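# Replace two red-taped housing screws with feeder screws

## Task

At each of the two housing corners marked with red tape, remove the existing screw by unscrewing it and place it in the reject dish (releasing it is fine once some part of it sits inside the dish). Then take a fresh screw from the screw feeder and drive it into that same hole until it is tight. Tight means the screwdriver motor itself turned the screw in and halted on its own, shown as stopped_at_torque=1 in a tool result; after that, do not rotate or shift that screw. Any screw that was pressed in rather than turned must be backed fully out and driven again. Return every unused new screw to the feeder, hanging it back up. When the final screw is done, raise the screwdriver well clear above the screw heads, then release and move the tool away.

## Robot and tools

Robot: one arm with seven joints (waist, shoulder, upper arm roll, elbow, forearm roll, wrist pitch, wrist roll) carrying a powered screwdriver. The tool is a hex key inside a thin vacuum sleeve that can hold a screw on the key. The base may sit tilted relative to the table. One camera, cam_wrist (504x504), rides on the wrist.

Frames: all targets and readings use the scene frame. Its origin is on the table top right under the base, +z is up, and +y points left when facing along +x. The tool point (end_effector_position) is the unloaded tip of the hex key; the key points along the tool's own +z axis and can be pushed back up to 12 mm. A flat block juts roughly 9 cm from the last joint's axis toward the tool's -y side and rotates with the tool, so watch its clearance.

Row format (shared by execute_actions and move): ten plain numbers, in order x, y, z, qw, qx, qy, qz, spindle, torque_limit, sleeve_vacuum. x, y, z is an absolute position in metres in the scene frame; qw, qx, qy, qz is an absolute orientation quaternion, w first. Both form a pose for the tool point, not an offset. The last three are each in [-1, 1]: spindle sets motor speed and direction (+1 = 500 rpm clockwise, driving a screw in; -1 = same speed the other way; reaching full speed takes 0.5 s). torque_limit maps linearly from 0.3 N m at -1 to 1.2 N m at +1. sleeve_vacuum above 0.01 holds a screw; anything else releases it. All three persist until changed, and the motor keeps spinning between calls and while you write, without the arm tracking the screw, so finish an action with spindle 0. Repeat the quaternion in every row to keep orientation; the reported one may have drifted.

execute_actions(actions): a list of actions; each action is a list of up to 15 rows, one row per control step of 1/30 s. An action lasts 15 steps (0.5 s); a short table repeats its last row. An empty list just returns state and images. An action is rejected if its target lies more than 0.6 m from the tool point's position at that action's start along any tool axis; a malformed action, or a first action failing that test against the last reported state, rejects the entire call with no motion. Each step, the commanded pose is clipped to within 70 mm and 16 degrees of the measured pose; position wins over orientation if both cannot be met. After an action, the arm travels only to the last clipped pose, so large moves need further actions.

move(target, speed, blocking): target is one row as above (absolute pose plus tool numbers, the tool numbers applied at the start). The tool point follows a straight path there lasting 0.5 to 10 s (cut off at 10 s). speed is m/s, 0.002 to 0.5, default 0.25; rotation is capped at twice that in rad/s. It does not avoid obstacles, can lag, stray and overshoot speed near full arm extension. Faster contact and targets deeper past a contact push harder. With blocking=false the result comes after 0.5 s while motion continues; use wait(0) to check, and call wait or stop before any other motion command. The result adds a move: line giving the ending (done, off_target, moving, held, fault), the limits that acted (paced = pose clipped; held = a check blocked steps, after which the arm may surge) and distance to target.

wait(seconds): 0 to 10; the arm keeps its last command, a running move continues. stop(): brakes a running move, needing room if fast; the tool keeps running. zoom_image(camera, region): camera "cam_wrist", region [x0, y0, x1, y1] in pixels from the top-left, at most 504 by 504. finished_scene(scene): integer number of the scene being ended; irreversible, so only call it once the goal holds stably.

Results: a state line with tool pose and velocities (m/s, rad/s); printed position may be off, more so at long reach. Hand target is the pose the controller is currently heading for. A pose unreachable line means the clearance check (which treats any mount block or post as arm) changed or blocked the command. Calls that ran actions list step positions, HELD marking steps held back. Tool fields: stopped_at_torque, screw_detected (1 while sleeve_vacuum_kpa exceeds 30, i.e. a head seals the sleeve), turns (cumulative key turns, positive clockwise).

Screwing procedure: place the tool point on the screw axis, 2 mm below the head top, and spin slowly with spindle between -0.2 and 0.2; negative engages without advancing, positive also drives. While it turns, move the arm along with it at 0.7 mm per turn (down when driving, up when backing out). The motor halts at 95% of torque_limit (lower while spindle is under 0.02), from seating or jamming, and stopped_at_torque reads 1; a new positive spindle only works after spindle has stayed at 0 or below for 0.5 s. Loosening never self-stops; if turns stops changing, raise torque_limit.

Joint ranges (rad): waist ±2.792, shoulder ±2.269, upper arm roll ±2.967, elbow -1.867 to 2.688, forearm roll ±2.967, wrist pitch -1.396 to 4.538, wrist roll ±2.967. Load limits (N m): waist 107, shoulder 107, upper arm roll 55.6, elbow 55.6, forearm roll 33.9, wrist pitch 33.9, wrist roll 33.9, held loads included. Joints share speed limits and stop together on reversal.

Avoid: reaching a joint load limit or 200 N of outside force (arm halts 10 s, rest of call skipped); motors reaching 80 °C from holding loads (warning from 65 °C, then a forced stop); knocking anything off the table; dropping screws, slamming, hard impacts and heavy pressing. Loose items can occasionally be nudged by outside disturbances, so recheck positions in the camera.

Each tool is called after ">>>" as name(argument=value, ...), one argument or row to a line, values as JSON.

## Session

>>> execute_actions(
  actions=[],
)

Scene clock: 0.00 s.
end_effector_position=(+0.4895, +0.2693, +0.2821) sleeve_vacuum_kpa=0 screw_detected=0 stopped_at_torque=0 turns=0.00 end_effector_quat_wxyz=(+0.114, +0.651, +0.597, -0.454) end_effector_velocity=(+0.000, -0.000, +0.000) end_effector_angular_velocity=(-0.001, -0.001, +0.000)
Joint positions: [ 0.429  0.565 -0.157  1.711 -0.09  -0.422 -1.311]
Joint velocities: [-0.     0.    -0.     0.    -0.001  0.     0.   ]
Motor temperatures (°C, as the motors report them): [26 27 31 30 33 30 34]
Hand target: +0.489, +0.269, +0.282; +0.114, +0.651, +0.597, -0.454

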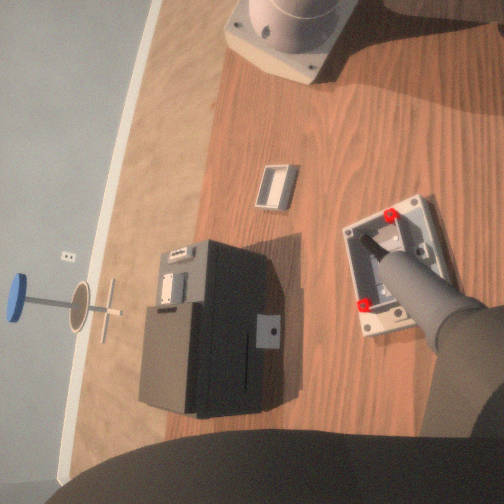

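Go via intermediate yaws to reach the good posture.

>>> move(
  target=[0.42,0.1,0.28,0,1,0,0,0,1,-1],
  speed=0.45,
)

>>> move(
  target=[0.42,0.1,0.25,0,0.707,-0.707,0,0,1,-1],
  speed=0.45,
)

>>> move(
  target=[0.42,0.1,0.2,0,0,-1,0,0,1,-1],
  speed=0.45,
)

Scene clock: 2.50 s.
end_effector_position=(+0.4213, +0.1006, +0.2803) sleeve_vacuum_kpa=0 screw_detected=0 stopped_at_torque=0 turns=0.00 end_effector_quat_wxyz=(-0.001, +1.000, +0.001, +0.002) end_effector_velocity=(-0.000, +0.000, -0.000) end_effector_angular_velocity=(+0.000, +0.001, +0.001)
Joint positions: [-0.185  0.746 -0.851  2.321  0.387 -0.131 -0.886]
Joint velocities: [ 0.001  0.     0.     0.    -0.    -0.    -0.001]
Motor temperatures (°C, as the motors report them): [26 27 31 31 33 30 34]
Hand target: +0.421, +0.101, +0.280; -0.001, +1.000, +0.001, +0.002
Off the commanded pose: 0.001 m, 0 deg.
move: done

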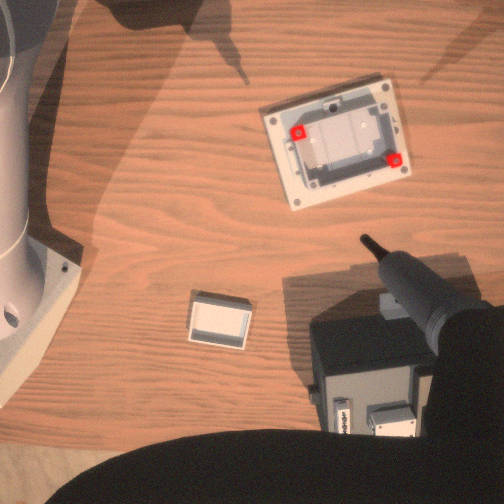

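Scene clock: 4.63 s.
end_effector_position=(+0.4201, +0.1002, +0.2494) sleeve_vacuum_kpa=0 screw_detected=0 stopped_at_torque=0 turns=0.00 end_effector_quat_wxyz=(-0.000, +0.707, -0.707, -0.001) end_effector_velocity=(+0.000, -0.000, +0.000) end_effector_angular_velocity=(-0.000, +0.000, +0.002)
Joint positions: [-0.567  0.571 -0.349  2.187  0.741 -0.251  0.726]
Joint velocities: [-0.     0.    -0.     0.    -0.    -0.    -0.002]
Motor temperatures (°C, as the motors report them): [26 27 32 31 33 30 34]
Hand target: +0.420, +0.100, +0.250; -0.000, +0.707, -0.707, -0.000
Off the commanded pose: 0.001 m, 0 deg.
move: done

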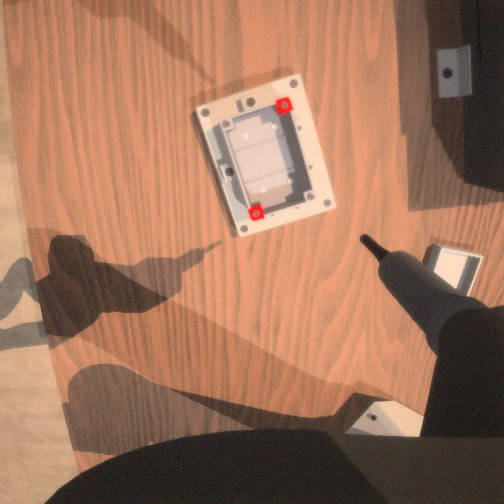

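Scene clock: 6.77 s.
end_effector_position=(+0.4200, +0.1000, +0.2001) sleeve_vacuum_kpa=0 screw_detected=0 stopped_at_torque=0 turns=0.00 end_effector_quat_wxyz=(+0.000, +0.000, +1.000, +0.000) end_effector_velocity=(+0.000, +0.000, -0.000) end_effector_angular_velocity=(+0.000, -0.000, -0.001)
Joint positions: [-0.66   0.221 -0.137  2.066  0.887 -0.075  2.173]
Joint velocities: [ 0.     0.    -0.    -0.     0.    -0.     0.001]
Motor temperatures (°C, as the motors report them): [26 27 32 31 33 30 34]
Hand target: +0.420, +0.100, +0.200; +0.000, +0.000, +1.000, +0.000
Off the commanded pose: 0.000 m, 0 deg.
move: done

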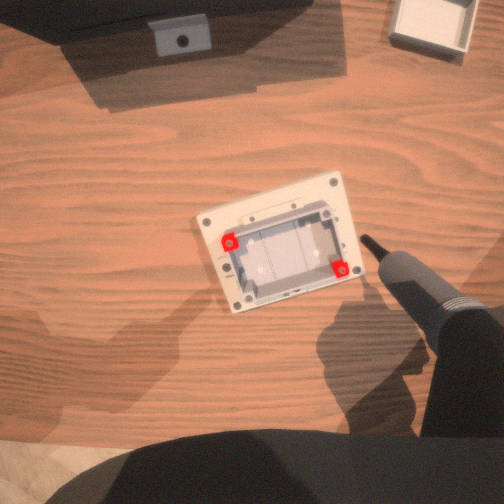

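>>> move(
  target=[0.393,0.183,0.068,0,0,-1,0,0,1,-1],
  speed=0.2,
)

>>> zoom_image(
  camera="cam_wrist",
  region=[324,195,394,265],
)

Scene clock: 10.83 s.
end_effector_position=(+0.3930, +0.1834, +0.0680) sleeve_vacuum_kpa=0 screw_detected=0 stopped_at_torque=0 turns=0.00 end_effector_quat_wxyz=(-0.000, +0.000, +1.000, +0.000) end_effector_velocity=(-0.000, -0.000, -0.000) end_effector_angular_velocity=(+0.000, -0.000, -0.001)
Joint positions: [-0.585  0.459  0.165  2.318  1.076  0.191  2.339]
Joint velocities: [-0. -0. -0.  0.  0.  0.  0.]
Motor temperatures (°C, as the motors report them): [26 27 32 31 33 30 34]
Hand target: +0.393, +0.183, +0.068; -0.000, +0.000, +1.000, +0.000
Off the commanded pose: 0.000 m, 0 deg.
move: done

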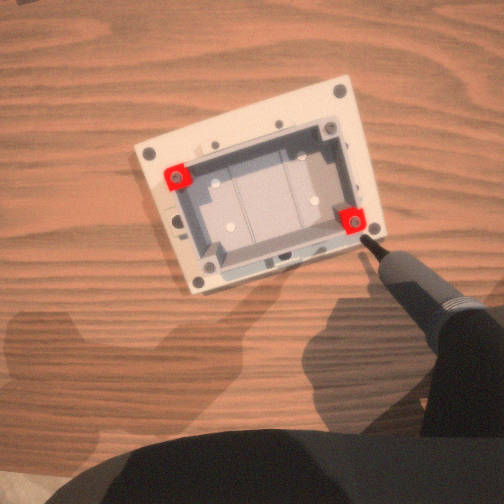

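Region (324, 195, 394, 265) of cam_wrist's 504x504 image, scaled by 7.200, with more detail than that image has.

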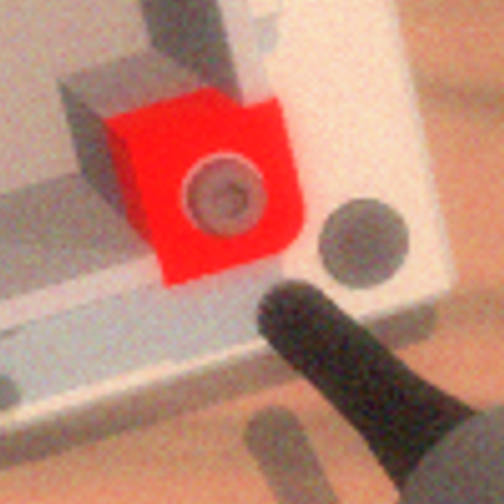

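>>> execute_actions(
  actions=[
    [[0.3977,0.1736,0.067,0,0,-1,0,0,1,1]],
    [[0.3977,0.1736,0.062,0,0,-1,0,-0.2,1,1]],
    [[0.3977,0.1736,0.059,0,0,-1,0,-0.2,1,1]],
    [[0.3977,0.1736,0.059,0,0,-1,0,0,1,1]],
  ],
)

>>> zoom_image(
  camera="cam_wrist",
  region=[333,209,393,269],
)

Scene clock: 13.17 s.
end_effector_position=(+0.3959, +0.1730, +0.0591) sleeve_vacuum_kpa=14 screw_detected=0 stopped_at_torque=0 turns=-1.61 end_effector_quat_wxyz=(-0.002, +0.000, +1.000, -0.000) end_effector_velocity=(+0.000, +0.000, -0.000) end_effector_angular_velocity=(+0.000, -0.000, -0.001)
Joint positions: [-0.576  0.41   0.178  2.312  1.084  0.23   2.314]
Joint velocities: [-0.     0.    -0.     0.     0.     0.     0.001]
Motor temperatures (°C, as the motors report them): [26 27 32 31 33 30 34]
Hand target: +0.398, +0.174, +0.059; -0.000, -0.000, +1.000, +0.000
Off the commanded pose: 0.002 m, 0 deg.
Step readings (end_effector_position; steps 1 to 15: 1st action; 16 to 30: 2nd action; 31 to 45: 3rd action; 46 to 60: 4th action):
0: (+0.3930, +0.1834, +0.0680)
1: (+0.3930, +0.1833, +0.0679)
2: (+0.3938, +0.1819, +0.0678)
4: (+0.3971, +0.1747, +0.0673)
8: (+0.3963, +0.1740, +0.0665)
15: (+0.3963, +0.1740, +0.0666)
16: (+0.3962, +0.1739, +0.0663)
17: (+0.3963, +0.1736, +0.0636)
19: (+0.3959, +0.1736, +0.0615)
23: (+0.3959, +0.1732, +0.0620)
30: (+0.3959, +0.1731, +0.0620)
31: (+0.3958, +0.1731, +0.0617)
32: (+0.3960, +0.1727, +0.0597)
34: (+0.3959, +0.1730, +0.0590)
38: (+0.3959, +0.1729, +0.0591)
45: (+0.3959, +0.1730, +0.0591)
46: (+0.3959, +0.1730, +0.0591)
47: (+0.3959, +0.1730, +0.0591)
49: (+0.3959, +0.1730, +0.0591)
53: (+0.3959, +0.1730, +0.0591)
60: end_effector_position above

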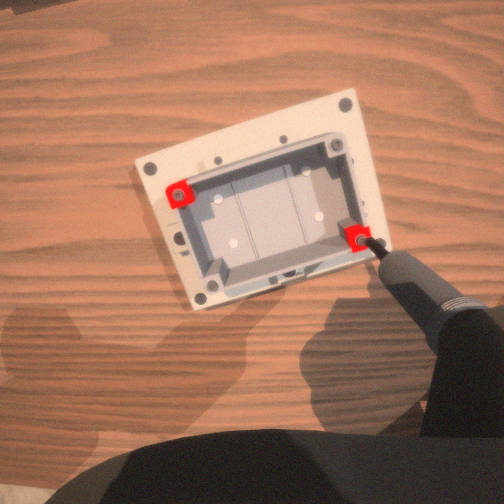

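Region (333, 209, 393, 269) of cam_wrist's 504x504 image, scaled by 8.400, with more detail than that image has.

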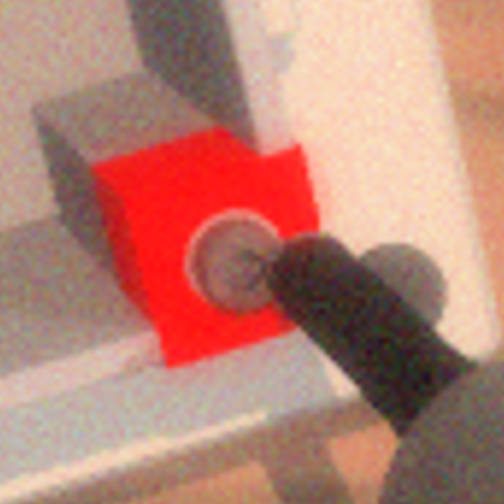

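>>> execute_actions(
  actions=[
    [[0.3959,0.173,0.078,0,0,-1,0,0,1,1]],
    [[0.392,0.181,0.078,0,0,-1,0,0,1,1]],
  ],
)

>>> zoom_image(
  camera="cam_wrist",
  region=[324,195,394,265],
)

Scene clock: 14.53 s.
end_effector_position=(+0.3920, +0.1812, +0.0779) sleeve_vacuum_kpa=14 screw_detected=0 stopped_at_torque=0 turns=-1.61 end_effector_quat_wxyz=(-0.000, +0.000, +1.000, +0.000) end_effector_velocity=(+0.000, +0.000, +0.000) end_effector_angular_velocity=(-0.000, +0.000, -0.001)
Joint positions: [-0.595  0.463  0.14   2.312  1.058  0.162  2.332]
Joint velocities: [ 0.    -0.     0.    -0.    -0.     0.     0.001]
Motor temperatures (°C, as the motors report them): [26 27 32 31 33 30 34]
Hand target: +0.392, +0.181, +0.078; -0.000, -0.000, +1.000, -0.000
Off the commanded pose: 0.000 m, 0 deg.
Step readings (end_effector_position; steps 1 to 15: 1st action; 16 to 30: 2nd action):
0: (+0.3959, +0.1730, +0.0591)
1: (+0.3960, +0.1729, +0.0594)
2: (+0.3956, +0.1731, +0.0625)
4: (+0.3953, +0.1725, +0.0761)
8: (+0.3959, +0.1730, +0.0782)
15: (+0.3959, +0.1730, +0.0781)
16: (+0.3958, +0.1731, +0.0781)
17: (+0.3949, +0.1745, +0.0781)
19: (+0.3918, +0.1807, +0.0777)
23: (+0.3920, +0.1812, +0.0780)
30: end_effector_position above

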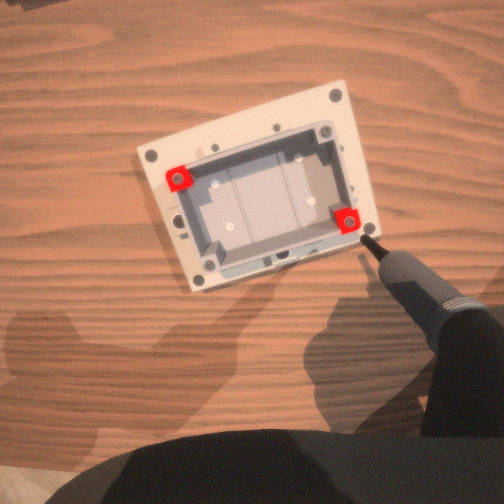

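Region (324, 195, 394, 265) of cam_wrist's 504x504 image, scaled by 7.200, with more detail than that image has.

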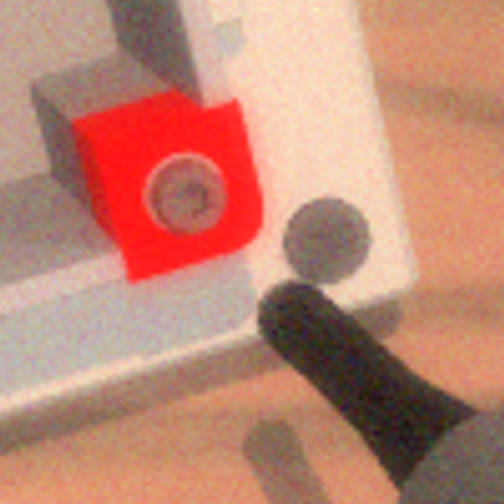

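>>> execute_actions(
  actions=[
    [[0.4,0.1716,0.077,0,0,-1,0,0,1,1]],
    [[0.4,0.1716,0.072,0,0,-1,0,-0.2,1,1]],
    [[0.4,0.1716,0.069,0,0,-1,0,-0.2,1,1]],
    [[0.4,0.1716,0.066,0,0,-1,0,-0.2,1,1]],
    [[0.4,0.1716,0.066,0,0,-1,0,0,1,1]],
  ],
)

>>> zoom_image(
  camera="cam_wrist",
  region=[333,209,393,269],
)

Scene clock: 17.30 s.
end_effector_position=(+0.4002, +0.1713, +0.0662) sleeve_vacuum_kpa=14 screw_detected=0 stopped_at_torque=0 turns=-4.05 end_effector_quat_wxyz=(+0.000, +0.000, +1.000, -0.000) end_effector_velocity=(+0.000, -0.000, +0.000) end_effector_angular_velocity=(-0.000, -0.000, +0.000)
Joint positions: [-0.58   0.407  0.161  2.3    1.074  0.214  2.313]
Joint velocities: [ 0.  0. -0. -0. -0.  0. -0.]
Motor temperatures (°C, as the motors report them): [26 27 32 31 33 30 34]
Hand target: +0.400, +0.172, +0.066; -0.000, +0.000, +1.000, -0.000
Off the commanded pose: 0.000 m, 0 deg.
Step readings (end_effector_position; steps 1 to 15: 1st action; 16 to 30: 2nd action; 31 to 45: 3rd action; 46 to 60: 4th action; 61 to 75: 5th action):
0: (+0.3920, +0.1812, +0.0779)
1: (+0.3921, +0.1811, +0.0779)
2: (+0.3932, +0.1798, +0.0778)
4: (+0.3988, +0.1732, +0.0774)
8: (+0.4000, +0.1714, +0.0770)
15: (+0.4001, +0.1714, +0.0770)
16: (+0.4000, +0.1715, +0.0767)
17: (+0.4004, +0.1712, +0.0740)
19: (+0.3997, +0.1719, +0.0715)
23: (+0.4000, +0.1716, +0.0719)
30: (+0.4001, +0.1716, +0.0719)
31: (+0.4000, +0.1716, +0.0716)
32: (+0.4003, +0.1713, +0.0696)
34: (+0.4000, +0.1715, +0.0689)
38: (+0.4002, +0.1714, +0.0691)
45: (+0.4002, +0.1714, +0.0691)
46: (+0.4001, +0.1714, +0.0688)
47: (+0.4004, +0.1711, +0.0668)
49: (+0.4001, +0.1714, +0.0661)
53: (+0.4002, +0.1713, +0.0662)
60: (+0.4002, +0.1713, +0.0662)
61: (+0.4002, +0.1713, +0.0662)
62: (+0.4002, +0.1713, +0.0662)
64: (+0.4002, +0.1713, +0.0662)
68: (+0.4002, +0.1713, +0.0662)
75: end_effector_position above

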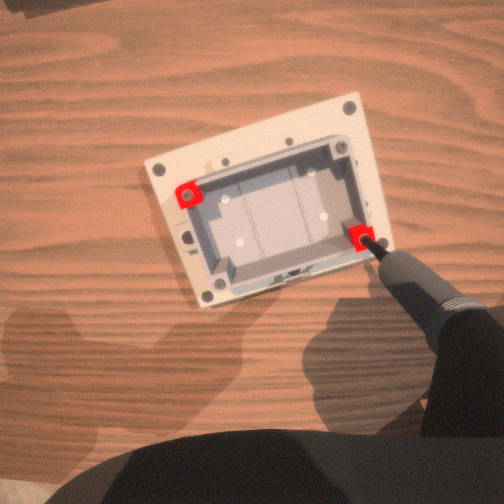

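Region (333, 209, 393, 269) of cam_wrist's 504x504 image, scaled by 8.400, with more detail than that image has.

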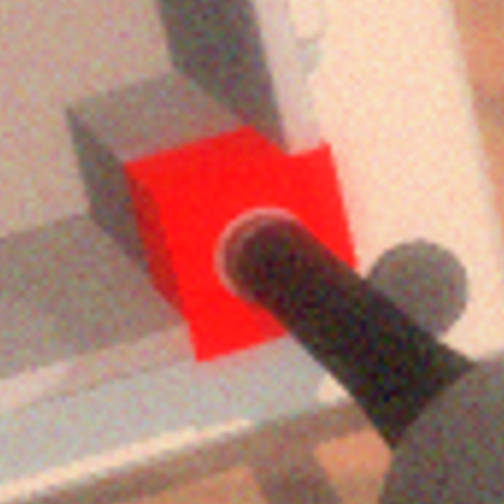

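>>> execute_actions(
  actions=[
    [[0.4002,0.1719,0.073,0,0,-1,0,0,1,1]],
    [[0.4002,0.1719,0.0705,0,0,-1,0,-0.2,1,1]],
    [[0.4002,0.1719,0.068,0,0,-1,0,-0.2,1,1]],
    [[0.4002,0.1719,0.068,0,0,-1,0,0,1,1]],
  ],
)

>>> zoom_image(
  camera="cam_wrist",
  region=[333,209,393,269],
)

Scene clock: 19.53 s.
end_effector_position=(+0.4004, +0.1717, +0.0682) sleeve_vacuum_kpa=14 screw_detected=0 stopped_at_torque=0 turns=-5.66 end_effector_quat_wxyz=(+0.000, +0.000, +1.000, -0.000) end_effector_velocity=(+0.000, -0.000, +0.000) end_effector_angular_velocity=(-0.000, +0.000, -0.000)
Joint positions: [-0.581  0.41   0.157  2.299  1.071  0.208  2.314]
Joint velocities: [ 0. -0. -0. -0. -0.  0.  0.]
Motor temperatures (°C, as the motors report them): [26 27 33 32 33 30 34]
Hand target: +0.400, +0.172, +0.068; -0.000, +0.000, +1.000, -0.000
Off the commanded pose: 0.000 m, 0 deg.
Step readings (end_effector_position; steps 1 to 15: 1st action; 16 to 30: 2nd action; 31 to 45: 3rd action; 46 to 60: 4th action):
0: (+0.4002, +0.1713, +0.0662)
1: (+0.4003, +0.1713, +0.0666)
2: (+0.3999, +0.1719, +0.0696)
4: (+0.4006, +0.1715, +0.0738)
8: (+0.4002, +0.1719, +0.0731)
15: (+0.4001, +0.1719, +0.0731)
16: (+0.4001, +0.1719, +0.0727)
17: (+0.4005, +0.1716, +0.0710)
19: (+0.4002, +0.1720, +0.0703)
23: (+0.4003, +0.1719, +0.0704)
30: (+0.4003, +0.1719, +0.0704)
31: (+0.4002, +0.1719, +0.0701)
32: (+0.4005, +0.1716, +0.0685)
34: (+0.4003, +0.1718, +0.0680)
38: (+0.4004, +0.1717, +0.0682)
45: (+0.4004, +0.1717, +0.0682)
46: (+0.4004, +0.1717, +0.0682)
47: (+0.4004, +0.1717, +0.0682)
49: (+0.4004, +0.1717, +0.0682)
53: (+0.4004, +0.1717, +0.0682)
60: end_effector_position above

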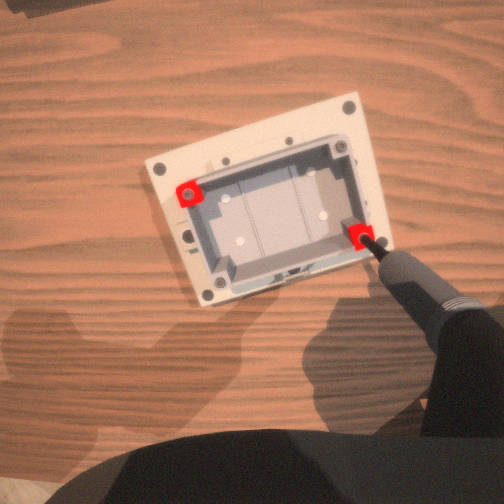

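Region (333, 209, 393, 269) of cam_wrist's 504x504 image, scaled by 8.400, with more detail than that image has.

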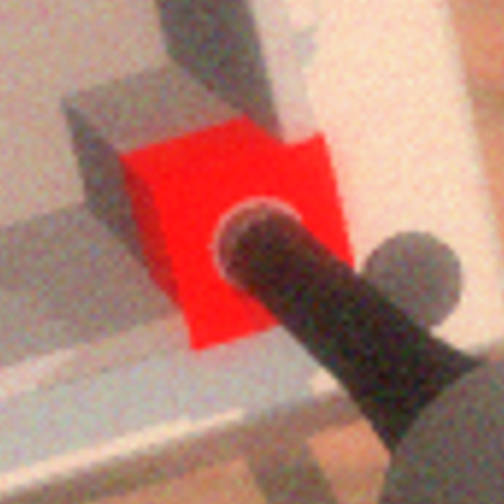

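>>> execute_actions(
  actions=[
    [[0.4004,0.1714,0.072,0,0,-1,0,0,1,1]],
    [[0.4004,0.1714,0.069,0,0,-1,0,-0.2,1,1]],
    [[0.4004,0.1714,0.0665,0,0,-1,0,-0.2,1,1]],
    [[0.4004,0.1714,0.0665,0,0,-1,0,0,1,1]],
  ],
)

>>> zoom_image(
  camera="cam_wrist",
  region=[333,209,393,269],
)

Scene clock: 21.90 s.
end_effector_position=(+0.4007, +0.1711, +0.0667) sleeve_vacuum_kpa=14 screw_detected=0 stopped_at_torque=0 turns=-7.27 end_effector_quat_wxyz=(+0.000, +0.000, +1.000, -0.000) end_effector_velocity=(-0.000, -0.000, -0.000) end_effector_angular_velocity=(+0.000, +0.000, +0.000)
Joint positions: [-0.578  0.407  0.158  2.299  1.073  0.214  2.313]
Joint velocities: [ 0.    -0.    -0.     0.    -0.     0.    -0.001]
Motor temperatures (°C, as the motors report them): [26 27 33 32 33 30 34]
Hand target: +0.400, +0.171, +0.067; -0.000, +0.000, +1.000, -0.000
Off the commanded pose: 0.000 m, 0 deg.
Step readings (end_effector_position; steps 1 to 15: 1st action; 16 to 30: 2nd action; 31 to 45: 3rd action; 46 to 60: 4th action):
0: (+0.4004, +0.1717, +0.0682)
1: (+0.4004, +0.1716, +0.0685)
2: (+0.4002, +0.1718, +0.0709)
4: (+0.4006, +0.1712, +0.0724)
8: (+0.4003, +0.1714, +0.0721)
15: (+0.4003, +0.1714, +0.0721)
16: (+0.4003, +0.1714, +0.0717)
17: (+0.4007, +0.1711, +0.0697)
19: (+0.4004, +0.1713, +0.0689)
23: (+0.4006, +0.1712, +0.0691)
30: (+0.4006, +0.1712, +0.0691)
31: (+0.4006, +0.1712, +0.0688)
32: (+0.4008, +0.1710, +0.0671)
34: (+0.4006, +0.1712, +0.0666)
38: (+0.4007, +0.1711, +0.0667)
45: (+0.4007, +0.1711, +0.0667)
46: (+0.4007, +0.1711, +0.0667)
47: (+0.4007, +0.1711, +0.0667)
49: (+0.4007, +0.1711, +0.0667)
53: (+0.4007, +0.1711, +0.0667)
60: end_effector_position above

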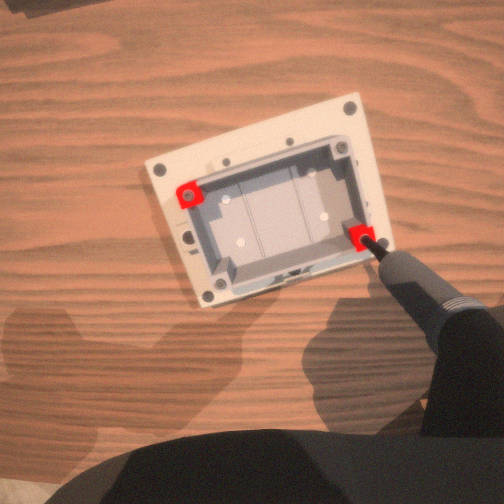

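Region (333, 209, 393, 269) of cam_wrist's 504x504 image, scaled by 8.400, with more detail than that image has.

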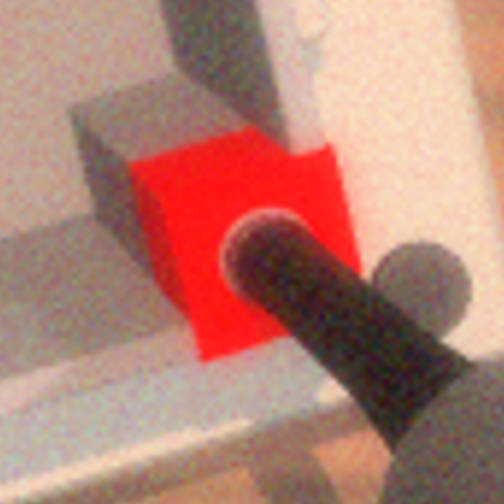

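Looks like the overshoot case; go the other way.

>>> execute_actions(
  actions=[
    [[0.3996,0.1719,0.072,0,0,-1,0,0,1,1]],
    [[0.3996,0.1719,0.069,0,0,-1,0,-0.2,1,1]],
    [[0.3996,0.1719,0.0665,0,0,-1,0,-0.2,1,1]],
    [[0.3996,0.1719,0.0665,0,0,-1,0,0,1,1]],
  ],
)

>>> zoom_image(
  camera="cam_wrist",
  region=[333,209,393,269],
)

Scene clock: 24.07 s.
end_effector_position=(+0.3997, +0.1721, +0.0665) sleeve_vacuum_kpa=40 screw_detected=1 stopped_at_torque=0 turns=-8.89 end_effector_quat_wxyz=(+0.000, +0.000, +1.000, +0.000) end_effector_velocity=(-0.000, -0.000, +0.000) end_effector_angular_velocity=(-0.001, +0.001, -0.000)
Joint positions: [-0.579  0.41   0.159  2.301  1.073  0.212  2.314]
Joint velocities: [-0.    -0.    -0.     0.    -0.001  0.     0.   ]
Motor temperatures (°C, as the motors report them): [26 27 33 32 33 30 34]
Hand target: +0.400, +0.172, +0.066; +0.000, +0.000, +1.000, -0.000
Off the commanded pose: 0.000 m, 0 deg.
Step readings (end_effector_position; steps 1 to 15: 1st action; 16 to 30: 2nd action; 31 to 45: 3rd action; 46 to 60: 4th action):
0: (+0.4007, +0.1711, +0.0667)
1: (+0.4007, +0.1712, +0.0671)
2: (+0.3998, +0.1719, +0.0699)
4: (+0.3998, +0.1716, +0.0726)
8: (+0.3996, +0.1719, +0.0721)
15: (+0.3996, +0.1719, +0.0721)
16: (+0.3995, +0.1719, +0.0717)
17: (+0.3999, +0.1716, +0.0697)
19: (+0.3996, +0.1719, +0.0689)
23: (+0.3996, +0.1720, +0.0690)
30: (+0.3996, +0.1720, +0.0690)
31: (+0.3996, +0.1720, +0.0687)
32: (+0.3998, +0.1718, +0.0669)
34: (+0.3997, +0.1721, +0.0664)
38: (+0.3997, +0.1721, +0.0665)
45: (+0.3997, +0.1721, +0.0665)
46: (+0.3997, +0.1721, +0.0665)
47: (+0.3997, +0.1721, +0.0665)
49: (+0.3997, +0.1721, +0.0665)
53: (+0.3997, +0.1721, +0.0665)
60: end_effector_position above

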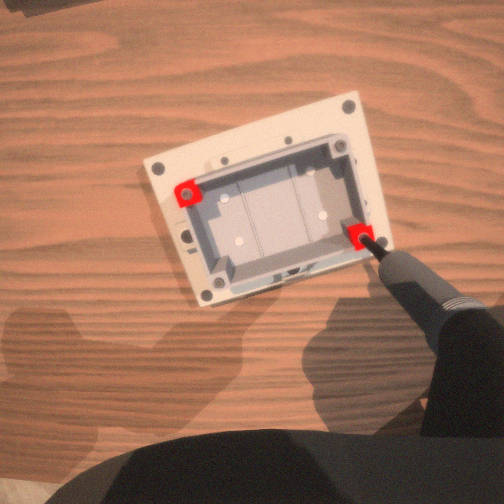

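Region (333, 209, 393, 269) of cam_wrist's 504x504 image, scaled by 8.400, with more detail than that image has.

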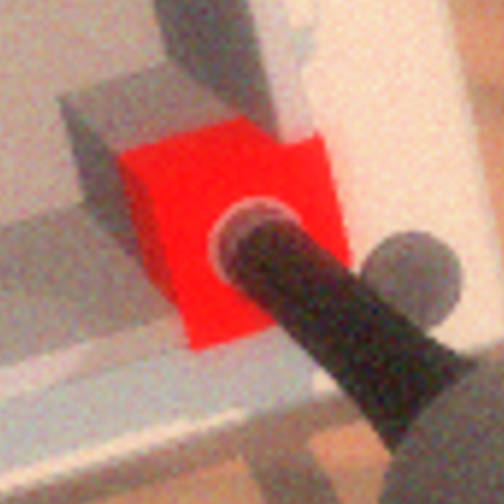

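>>> move(
  target=[0.3996,0.1721,0.082,0,0,-1,0,-1,1,1],
  speed=0.005,
)

>>> move(
  target=[0.3996,0.1721,0.10,0,0,-1,0,0,1,1],
  speed=0.03,
)

>>> move(
  target=[0.29,-0.09,0.10,0,0,-1,0,0,1,1],
)

Scene clock: 27.70 s.
end_effector_position=(+0.3996, +0.1720, +0.0820) sleeve_vacuum_kpa=40 screw_detected=1 stopped_at_torque=0 turns=-34.72 end_effector_quat_wxyz=(+0.000, -0.000, +1.000, +0.000) end_effector_velocity=(+0.000, +0.000, -0.000) end_effector_angular_velocity=(+0.000, -0.001, -0.000)
Joint positions: [-0.59   0.424  0.125  2.29   1.048  0.167  2.316]
Joint velocities: [-0.    -0.     0.    -0.     0.001  0.     0.   ]
Motor temperatures (°C, as the motors report them): [26 27 33 32 33 30 34]
Hand target: +0.400, +0.172, +0.082; +0.000, -0.000, +1.000, -0.000
Off the commanded pose: 0.000 m, 0 deg.
move: done

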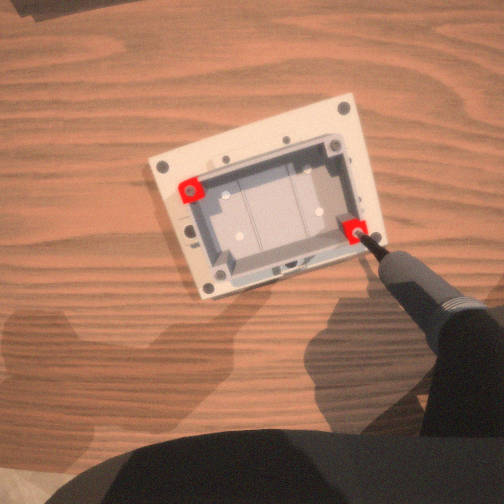

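Scene clock: 28.53 s.
end_effector_position=(+0.3996, +0.1720, +0.1001) sleeve_vacuum_kpa=40 screw_detected=1 stopped_at_torque=0 turns=-34.72 end_effector_quat_wxyz=(-0.000, -0.000, +1.000, -0.000) end_effector_velocity=(+0.000, +0.000, +0.000) end_effector_angular_velocity=(-0.000, +0.000, +0.001)
Joint positions: [-0.605  0.437  0.086  2.275  1.019  0.115  2.317]
Joint velocities: [ 0.     0.     0.    -0.     0.     0.    -0.001]
Motor temperatures (°C, as the motors report them): [26 27 33 32 33 30 34]
Hand target: +0.400, +0.172, +0.100; +0.000, -0.000, +1.000, -0.000
Off the commanded pose: 0.000 m, 0 deg.
move: done

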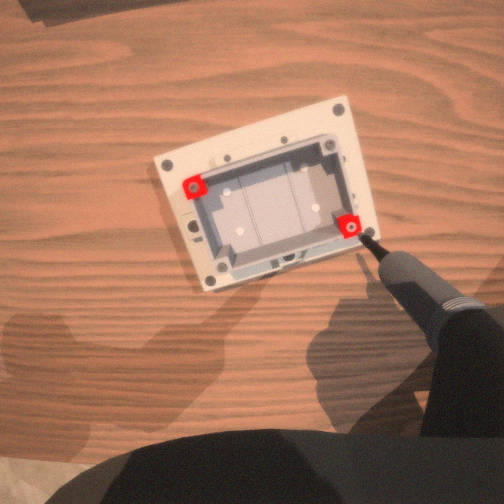

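Scene clock: 30.07 s.
end_effector_position=(+0.2903, -0.0906, +0.0997) sleeve_vacuum_kpa=40 screw_detected=1 stopped_at_torque=0 turns=-34.72 end_effector_quat_wxyz=(+0.001, +0.000, +1.000, -0.001) end_effector_velocity=(+0.000, +0.000, +0.000) end_effector_angular_velocity=(-0.000, +0.000, +0.002)
Joint positions: [-0.701 -0.34  -0.171  2.158  0.972  0.236  1.59 ]
Joint velocities: [ 0.     0.001  0.     0.    -0.001 -0.    -0.001]
Motor temperatures (°C, as the motors report them): [26 27 33 32 33 30 34]
Hand target: +0.290, -0.090, +0.100; +0.001, +0.000, +1.000, -0.000
Off the commanded pose: 0.001 m, 0 deg.
move: done

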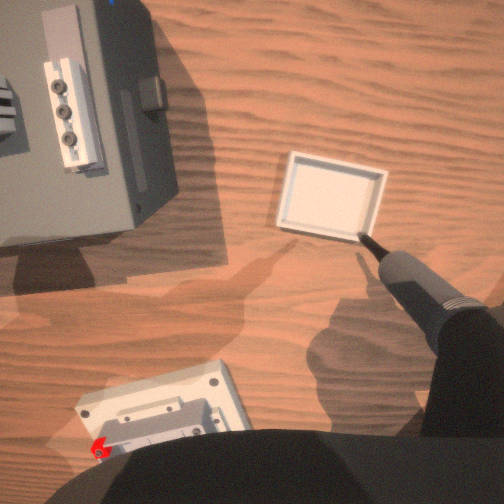

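>>> move(
  target=[0.298,-0.102,0.028,0,0,-1,0,0,1,1],
  speed=0.1,
)

>>> zoom_image(
  camera="cam_wrist",
  region=[280,150,440,310],
)

Scene clock: 31.43 s.
end_effector_position=(+0.2979, -0.1020, +0.0278) sleeve_vacuum_kpa=40 screw_detected=1 stopped_at_torque=0 turns=-34.72 end_effector_quat_wxyz=(+0.000, +0.000, +1.000, -0.000) end_effector_velocity=(+0.000, -0.000, +0.000) end_effector_angular_velocity=(-0.000, -0.000, +0.000)
Joint positions: [-0.616 -0.456 -0.103  2.154  1.105  0.372  1.546]
Joint velocities: [-0.     0.001 -0.    -0.     0.    -0.     0.   ]
Motor temperatures (°C, as the motors report them): [26 27 33 32 33 30 34]
Hand target: +0.298, -0.102, +0.028; +0.000, +0.000, +1.000, -0.000
Off the commanded pose: 0.000 m, 0 deg.
move: done

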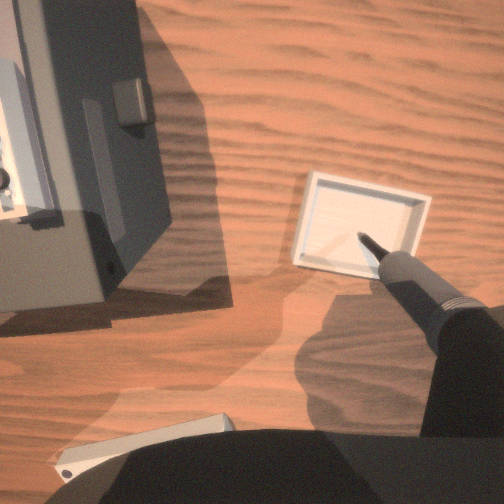

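Region (280, 150, 440, 310) of cam_wrist's 504x504 image, scaled by 3.150, with more detail than that image has.

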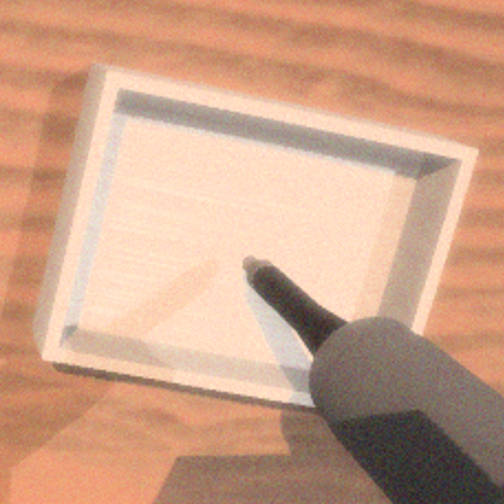

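>>> execute_actions(
  actions=[
    [[0.298,-0.102,0.027,0,0,-1,0,0,1,-1]],
  ],
)

>>> move(
  target=[0.32,-0.11,0.22,0,0,-1,0,0,1,-1],
)

>>> move(
  target=[0.44,-0.144,0.2,0,0,-1,0,0,1,-1],
  speed=0.15,
)

>>> zoom_image(
  camera="cam_wrist",
  region=[300,160,400,260],
)

Scene clock: 32.20 s.
end_effector_position=(+0.2980, -0.1019, +0.0269) sleeve_vacuum_kpa=0 screw_detected=0 stopped_at_torque=0 turns=-34.72 end_effector_quat_wxyz=(-0.000, +0.000, +1.000, +0.000) end_effector_velocity=(-0.000, +0.000, -0.000) end_effector_angular_velocity=(+0.000, +0.000, -0.002)
Joint positions: [-0.615 -0.457 -0.102  2.154  1.106  0.373  1.545]
Joint velocities: [-0.    -0.    -0.     0.    -0.    -0.     0.002]
Motor temperatures (°C, as the motors report them): [26 27 33 32 33 30 34]
Hand target: +0.298, -0.102, +0.027; -0.000, +0.000, +1.000, -0.000
Off the commanded pose: 0.000 m, 0 deg.
Step readings (end_effector_position):
0: (+0.2979, -0.1020, +0.0278)
1: (+0.2979, -0.1020, +0.0276)
2: (+0.2980, -0.1021, +0.0271)
4: (+0.2980, -0.1019, +0.0269)
8: (+0.2980, -0.1019, +0.0269)
15: end_effector_position above

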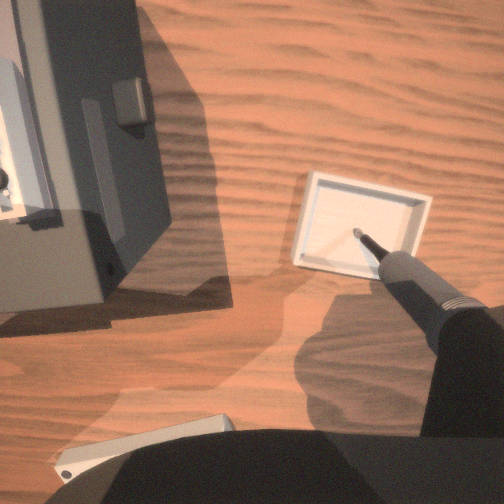

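Scene clock: 33.40 s.
end_effector_position=(+0.3199, -0.1100, +0.2201) sleeve_vacuum_kpa=0 screw_detected=0 stopped_at_torque=0 turns=-34.72 end_effector_quat_wxyz=(-0.000, -0.001, +1.000, +0.000) end_effector_velocity=(+0.000, -0.000, +0.000) end_effector_angular_velocity=(-0.000, -0.000, +0.003)
Joint positions: [-0.809 -0.336 -0.264  1.922  0.839 -0.032  1.674]
Joint velocities: [-0.     0.     0.     0.     0.    -0.    -0.002]
Motor temperatures (°C, as the motors report them): [26 27 33 32 33 30 34]
Hand target: +0.320, -0.110, +0.220; -0.000, -0.001, +1.000, +0.000
Off the commanded pose: 0.000 m, 0 deg.
move: done

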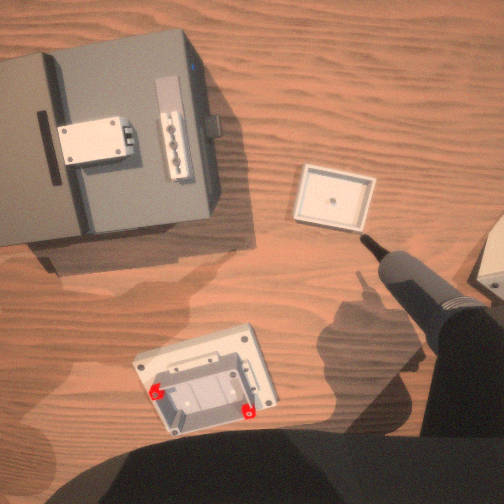

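Scene clock: 34.57 s.
end_effector_position=(+0.4397, -0.1441, +0.1999) sleeve_vacuum_kpa=0 screw_detected=0 stopped_at_torque=0 turns=-34.72 end_effector_quat_wxyz=(-0.000, +0.000, +1.000, +0.000) end_effector_velocity=(+0.000, -0.000, +0.000) end_effector_angular_velocity=(-0.001, +0.000, +0.002)
Joint positions: [-0.713 -0.456 -0.221  1.68   0.937 -0.029  1.851]
Joint velocities: [-0.     0.    -0.    -0.    -0.     0.    -0.001]
Motor temperatures (°C, as the motors report them): [26 27 33 32 33 30 34]
Hand target: +0.440, -0.144, +0.200; -0.000, -0.000, +1.000, +0.000
Off the commanded pose: 0.000 m, 0 deg.
move: done

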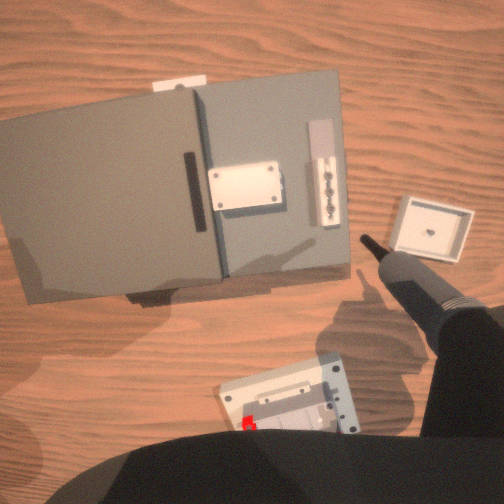

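Region (300, 160, 400, 260) of cam_wrist's 504x504 image, scaled by 5.040, with more detail than that image has.

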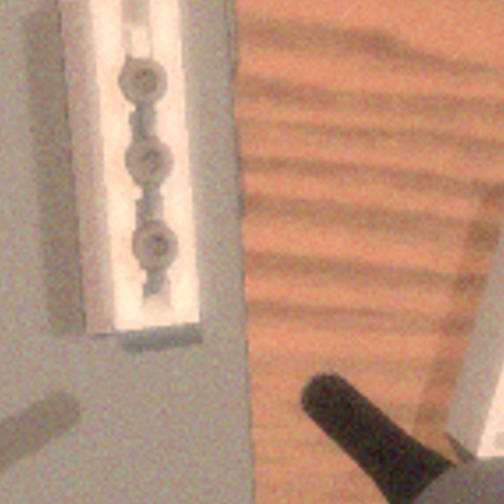

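>>> move(
  target=[0.456,-0.1575,0.178,0,0,-1,0,0,1,1],
  speed=0.04,
)

>>> zoom_image(
  camera="cam_wrist",
  region=[324,195,394,265],
)

Scene clock: 35.77 s.
end_effector_position=(+0.4559, -0.1575, +0.1779) sleeve_vacuum_kpa=14 screw_detected=0 stopped_at_torque=0 turns=-34.72 end_effector_quat_wxyz=(-0.000, -0.000, +1.000, +0.000) end_effector_velocity=(-0.000, -0.000, +0.000) end_effector_angular_velocity=(-0.001, -0.000, -0.002)
Joint positions: [-0.685 -0.5   -0.208  1.651  0.964  0.007  1.861]
Joint velocities: [ 0.     0.    -0.001  0.    -0.     0.     0.002]
Motor temperatures (°C, as the motors report them): [26 27 33 32 33 30 34]
Hand target: +0.456, -0.158, +0.178; -0.000, +0.000, +1.000, +0.000
Off the commanded pose: 0.000 m, 0 deg.
move: done

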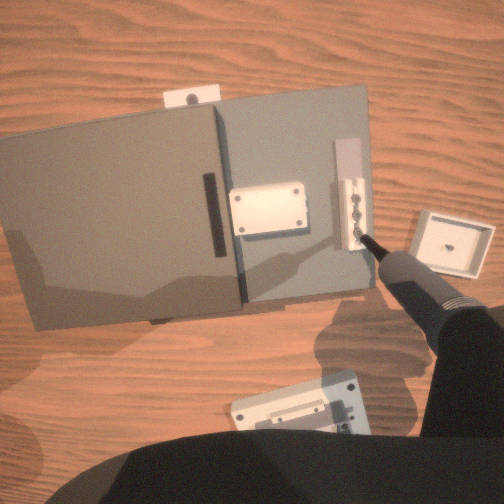

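Region (324, 195, 394, 265) of cam_wrist's 504x504 image, scaled by 7.200, with more detail than that image has.

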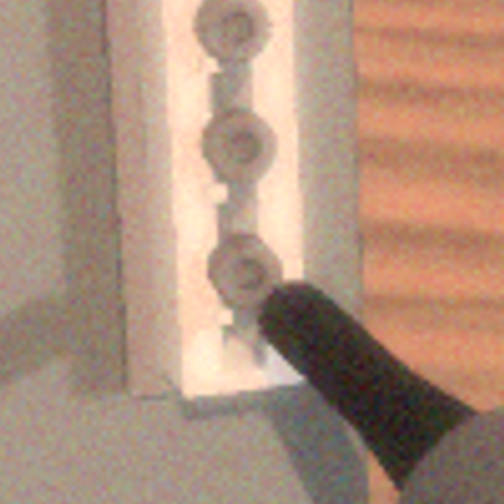

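>>> execute_actions(
  actions=[
    [[0.4565,-0.158,0.172,0,0,-1,0,0,1,1]],
    [[0.4565,-0.158,0.168,0,0,-1,0,-0.2,1,1]],
    [[0.4565,-0.158,0.165,0,0,-1,0,-0.2,1,1]],
    [[0.4565,-0.158,0.165,0,0,-1,0,0,1,1]],
  ],
)

>>> zoom_image(
  camera="cam_wrist",
  region=[324,195,394,265],
)

Scene clock: 37.97 s.
end_effector_position=(+0.4565, -0.1583, +0.1653) sleeve_vacuum_kpa=40 screw_detected=1 stopped_at_torque=0 turns=-36.33 end_effector_quat_wxyz=(+0.000, +0.000, +1.000, -0.000) end_effector_velocity=(-0.000, +0.000, -0.000) end_effector_angular_velocity=(+0.000, -0.000, -0.001)
Joint positions: [-0.671 -0.504 -0.201  1.665  0.973  0.033  1.858]
Joint velocities: [ 0.    -0.     0.     0.     0.     0.     0.001]
Motor temperatures (°C, as the motors report them): [26 27 34 32 33 30 34]
Hand target: +0.457, -0.158, +0.165; -0.000, +0.000, +1.000, -0.000
Off the commanded pose: 0.000 m, 0 deg.
Step readings (end_effector_position; steps 1 to 15: 1st action; 16 to 30: 2nd action; 31 to 45: 3rd action; 46 to 60: 4th action):
0: (+0.4559, -0.1575, +0.1779)
1: (+0.4559, -0.1576, +0.1774)
2: (+0.4564, -0.1590, +0.1746)
4: (+0.4565, -0.1573, +0.1708)
8: (+0.4565, -0.1580, +0.1719)
15: (+0.4565, -0.1580, +0.1719)
16: (+0.4564, -0.1579, +0.1714)
17: (+0.4565, -0.1588, +0.1694)
19: (+0.4565, -0.1577, +0.1674)
23: (+0.4565, -0.1580, +0.1679)
30: (+0.4565, -0.1580, +0.1679)
31: (+0.4565, -0.1580, +0.1674)
32: (+0.4565, -0.1586, +0.1659)
34: (+0.4565, -0.1580, +0.1649)
38: (+0.4565, -0.1583, +0.1653)
45: (+0.4565, -0.1583, +0.1653)
46: (+0.4565, -0.1583, +0.1653)
47: (+0.4565, -0.1583, +0.1653)
49: (+0.4565, -0.1583, +0.1653)
53: (+0.4565, -0.1583, +0.1653)
60: end_effector_position above

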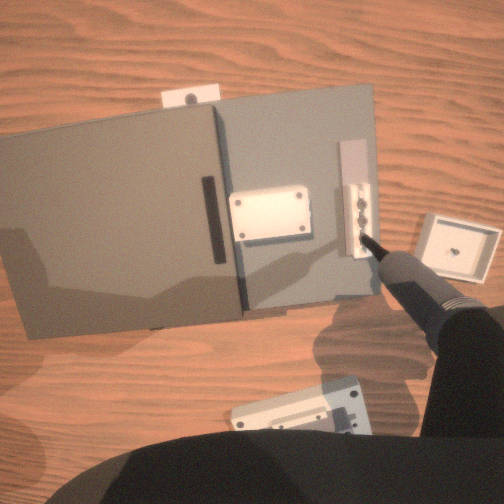

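Region (324, 195, 394, 265) of cam_wrist's 504x504 image, scaled by 7.200, with more detail than that image has.

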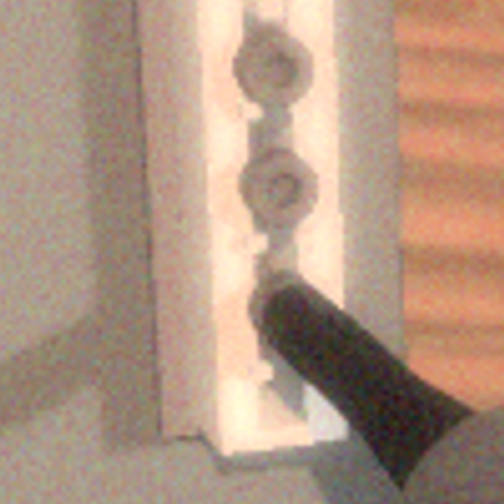

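>>> move(
  target=[0.4565,-0.158,0.195,0,0,-1,0,0,1,1],
  speed=0.04,
)

>>> move(
  target=[0.43,0.0,0.19,0,0,-1,0,0,1,1],
)

>>> move(
  target=[0.3996,0.1721,0.095,0,0,-1,0,0,1,1],
  speed=0.2,
)

>>> move(
  target=[0.3996,0.172,0.082,0,0,-1,0,0,0.3,1],
  speed=0.02,
)

>>> move(
  target=[0.3996,0.172,0.0655,0,0,-1,0,0.5,0.3,1],
  speed=0.003,
)

>>> zoom_image(
  camera="cam_wrist",
  region=[333,209,393,269],
)

Scene clock: 39.30 s.
end_effector_position=(+0.4565, -0.1581, +0.1951) sleeve_vacuum_kpa=40 screw_detected=1 stopped_at_torque=0 turns=-36.33 end_effector_quat_wxyz=(-0.000, -0.000, +1.000, -0.000) end_effector_velocity=(+0.000, +0.000, -0.000) end_effector_angular_velocity=(+0.000, -0.001, +0.001)
Joint positions: [-0.703 -0.499 -0.219  1.625  0.953 -0.028  1.867]
Joint velocities: [-0.     0.    -0.     0.     0.001 -0.    -0.001]
Motor temperatures (°C, as the motors report them): [26 27 34 32 33 30 34]
Hand target: +0.456, -0.158, +0.195; -0.000, -0.000, +1.000, +0.000
Off the commanded pose: 0.000 m, 0 deg.
move: done

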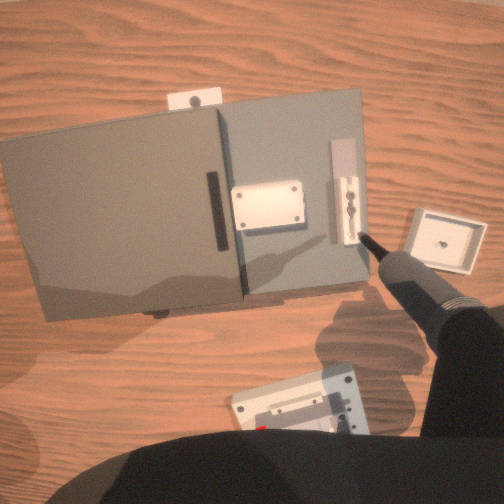

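Scene clock: 40.33 s.
end_effector_position=(+0.4303, +0.0004, +0.1901) sleeve_vacuum_kpa=40 screw_detected=1 stopped_at_torque=0 turns=-36.33 end_effector_quat_wxyz=(-0.000, +0.000, +1.000, +0.000) end_effector_velocity=(+0.000, -0.000, -0.000) end_effector_angular_velocity=(+0.001, -0.000, -0.000)
Joint positions: [-0.672 -0.065 -0.159  1.957  0.904 -0.005  2.006]
Joint velocities: [ 0.    -0.001  0.     0.     0.001 -0.    -0.   ]
Motor temperatures (°C, as the motors report them): [26 27 34 32 33 30 34]
Hand target: +0.430, +0.000, +0.190; -0.000, +0.000, +1.000, +0.000
Off the commanded pose: 0.001 m, 0 deg.
move: done

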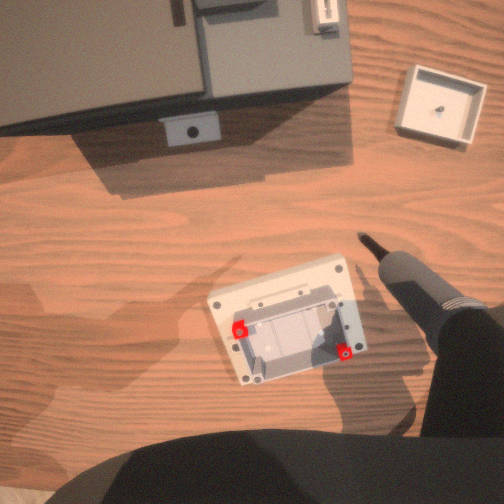

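Scene clock: 41.67 s.
end_effector_position=(+0.3995, +0.1727, +0.0951) sleeve_vacuum_kpa=40 screw_detected=1 stopped_at_torque=0 turns=-36.33 end_effector_quat_wxyz=(-0.001, +0.000, +1.000, +0.000) end_effector_velocity=(-0.000, +0.000, -0.000) end_effector_angular_velocity=(+0.001, +0.000, -0.003)
Joint positions: [-0.611  0.432  0.105  2.276  1.029  0.125  2.317]
Joint velocities: [ 0.    -0.001  0.     0.     0.    -0.     0.002]
Motor temperatures (°C, as the motors report them): [26 27 34 32 33 30 34]
Hand target: +0.400, +0.173, +0.095; -0.001, +0.000, +1.000, +0.000
Off the commanded pose: 0.001 m, 0 deg.
move: done

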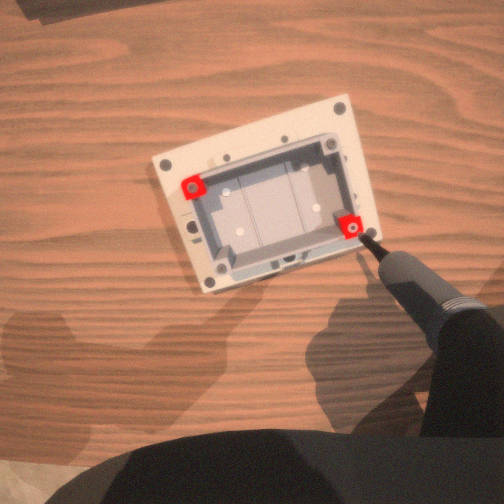

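Scene clock: 42.53 s.
end_effector_position=(+0.3996, +0.1721, +0.0820) sleeve_vacuum_kpa=40 screw_detected=1 stopped_at_torque=0 turns=-36.33 end_effector_quat_wxyz=(+0.000, +0.000, +1.000, +0.000) end_effector_velocity=(-0.000, +0.000, +0.000) end_effector_angular_velocity=(-0.000, +0.000, -0.002)
Joint positions: [-0.601  0.423  0.133  2.288  1.05   0.163  2.314]
Joint velocities: [ 0.     0.    -0.     0.    -0.    -0.     0.002]
Motor temperatures (°C, as the motors report them): [26 27 34 32 33 30 34]
Hand target: +0.400, +0.172, +0.082; +0.000, +0.000, +1.000, +0.000
Off the commanded pose: 0.000 m, 0 deg.
move: done

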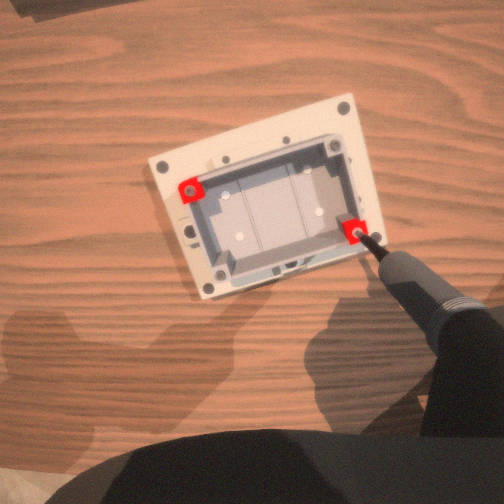

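Scene clock: 48.23 s.
end_effector_position=(+0.3996, +0.1721, +0.0656) sleeve_vacuum_kpa=40 screw_detected=1 stopped_at_torque=1 turns=-16.19 end_effector_quat_wxyz=(-0.000, +0.000, +1.000, +0.000) end_effector_velocity=(+0.000, -0.000, +0.000) end_effector_angular_velocity=(-0.000, -0.000, +0.001)
Joint positions: [-0.592  0.408  0.171  2.299  1.077  0.21   2.311]
Joint velocities: [-0.     0.     0.    -0.     0.    -0.    -0.001]
Motor temperatures (°C, as the motors report them): [26 27 34 32 33 30 34]
Hand target: +0.400, +0.172, +0.065; -0.000, +0.000, +1.000, +0.000
Off the commanded pose: 0.000 m, 0 deg.
move: done

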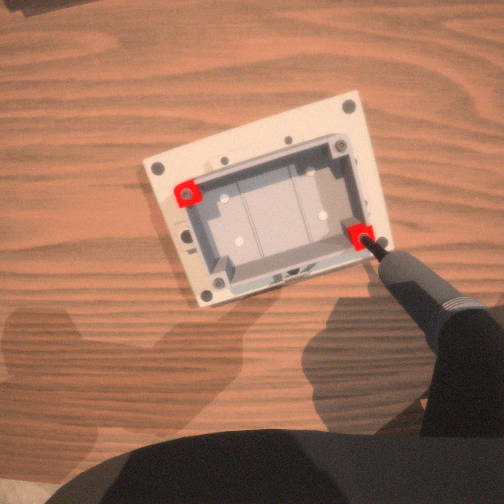

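Region (333, 209, 393, 269) of cam_wrist's 504x504 image, scaled by 8.400, with more detail than that image has.

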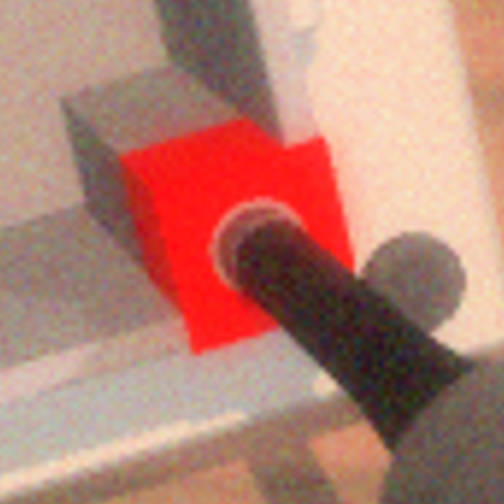

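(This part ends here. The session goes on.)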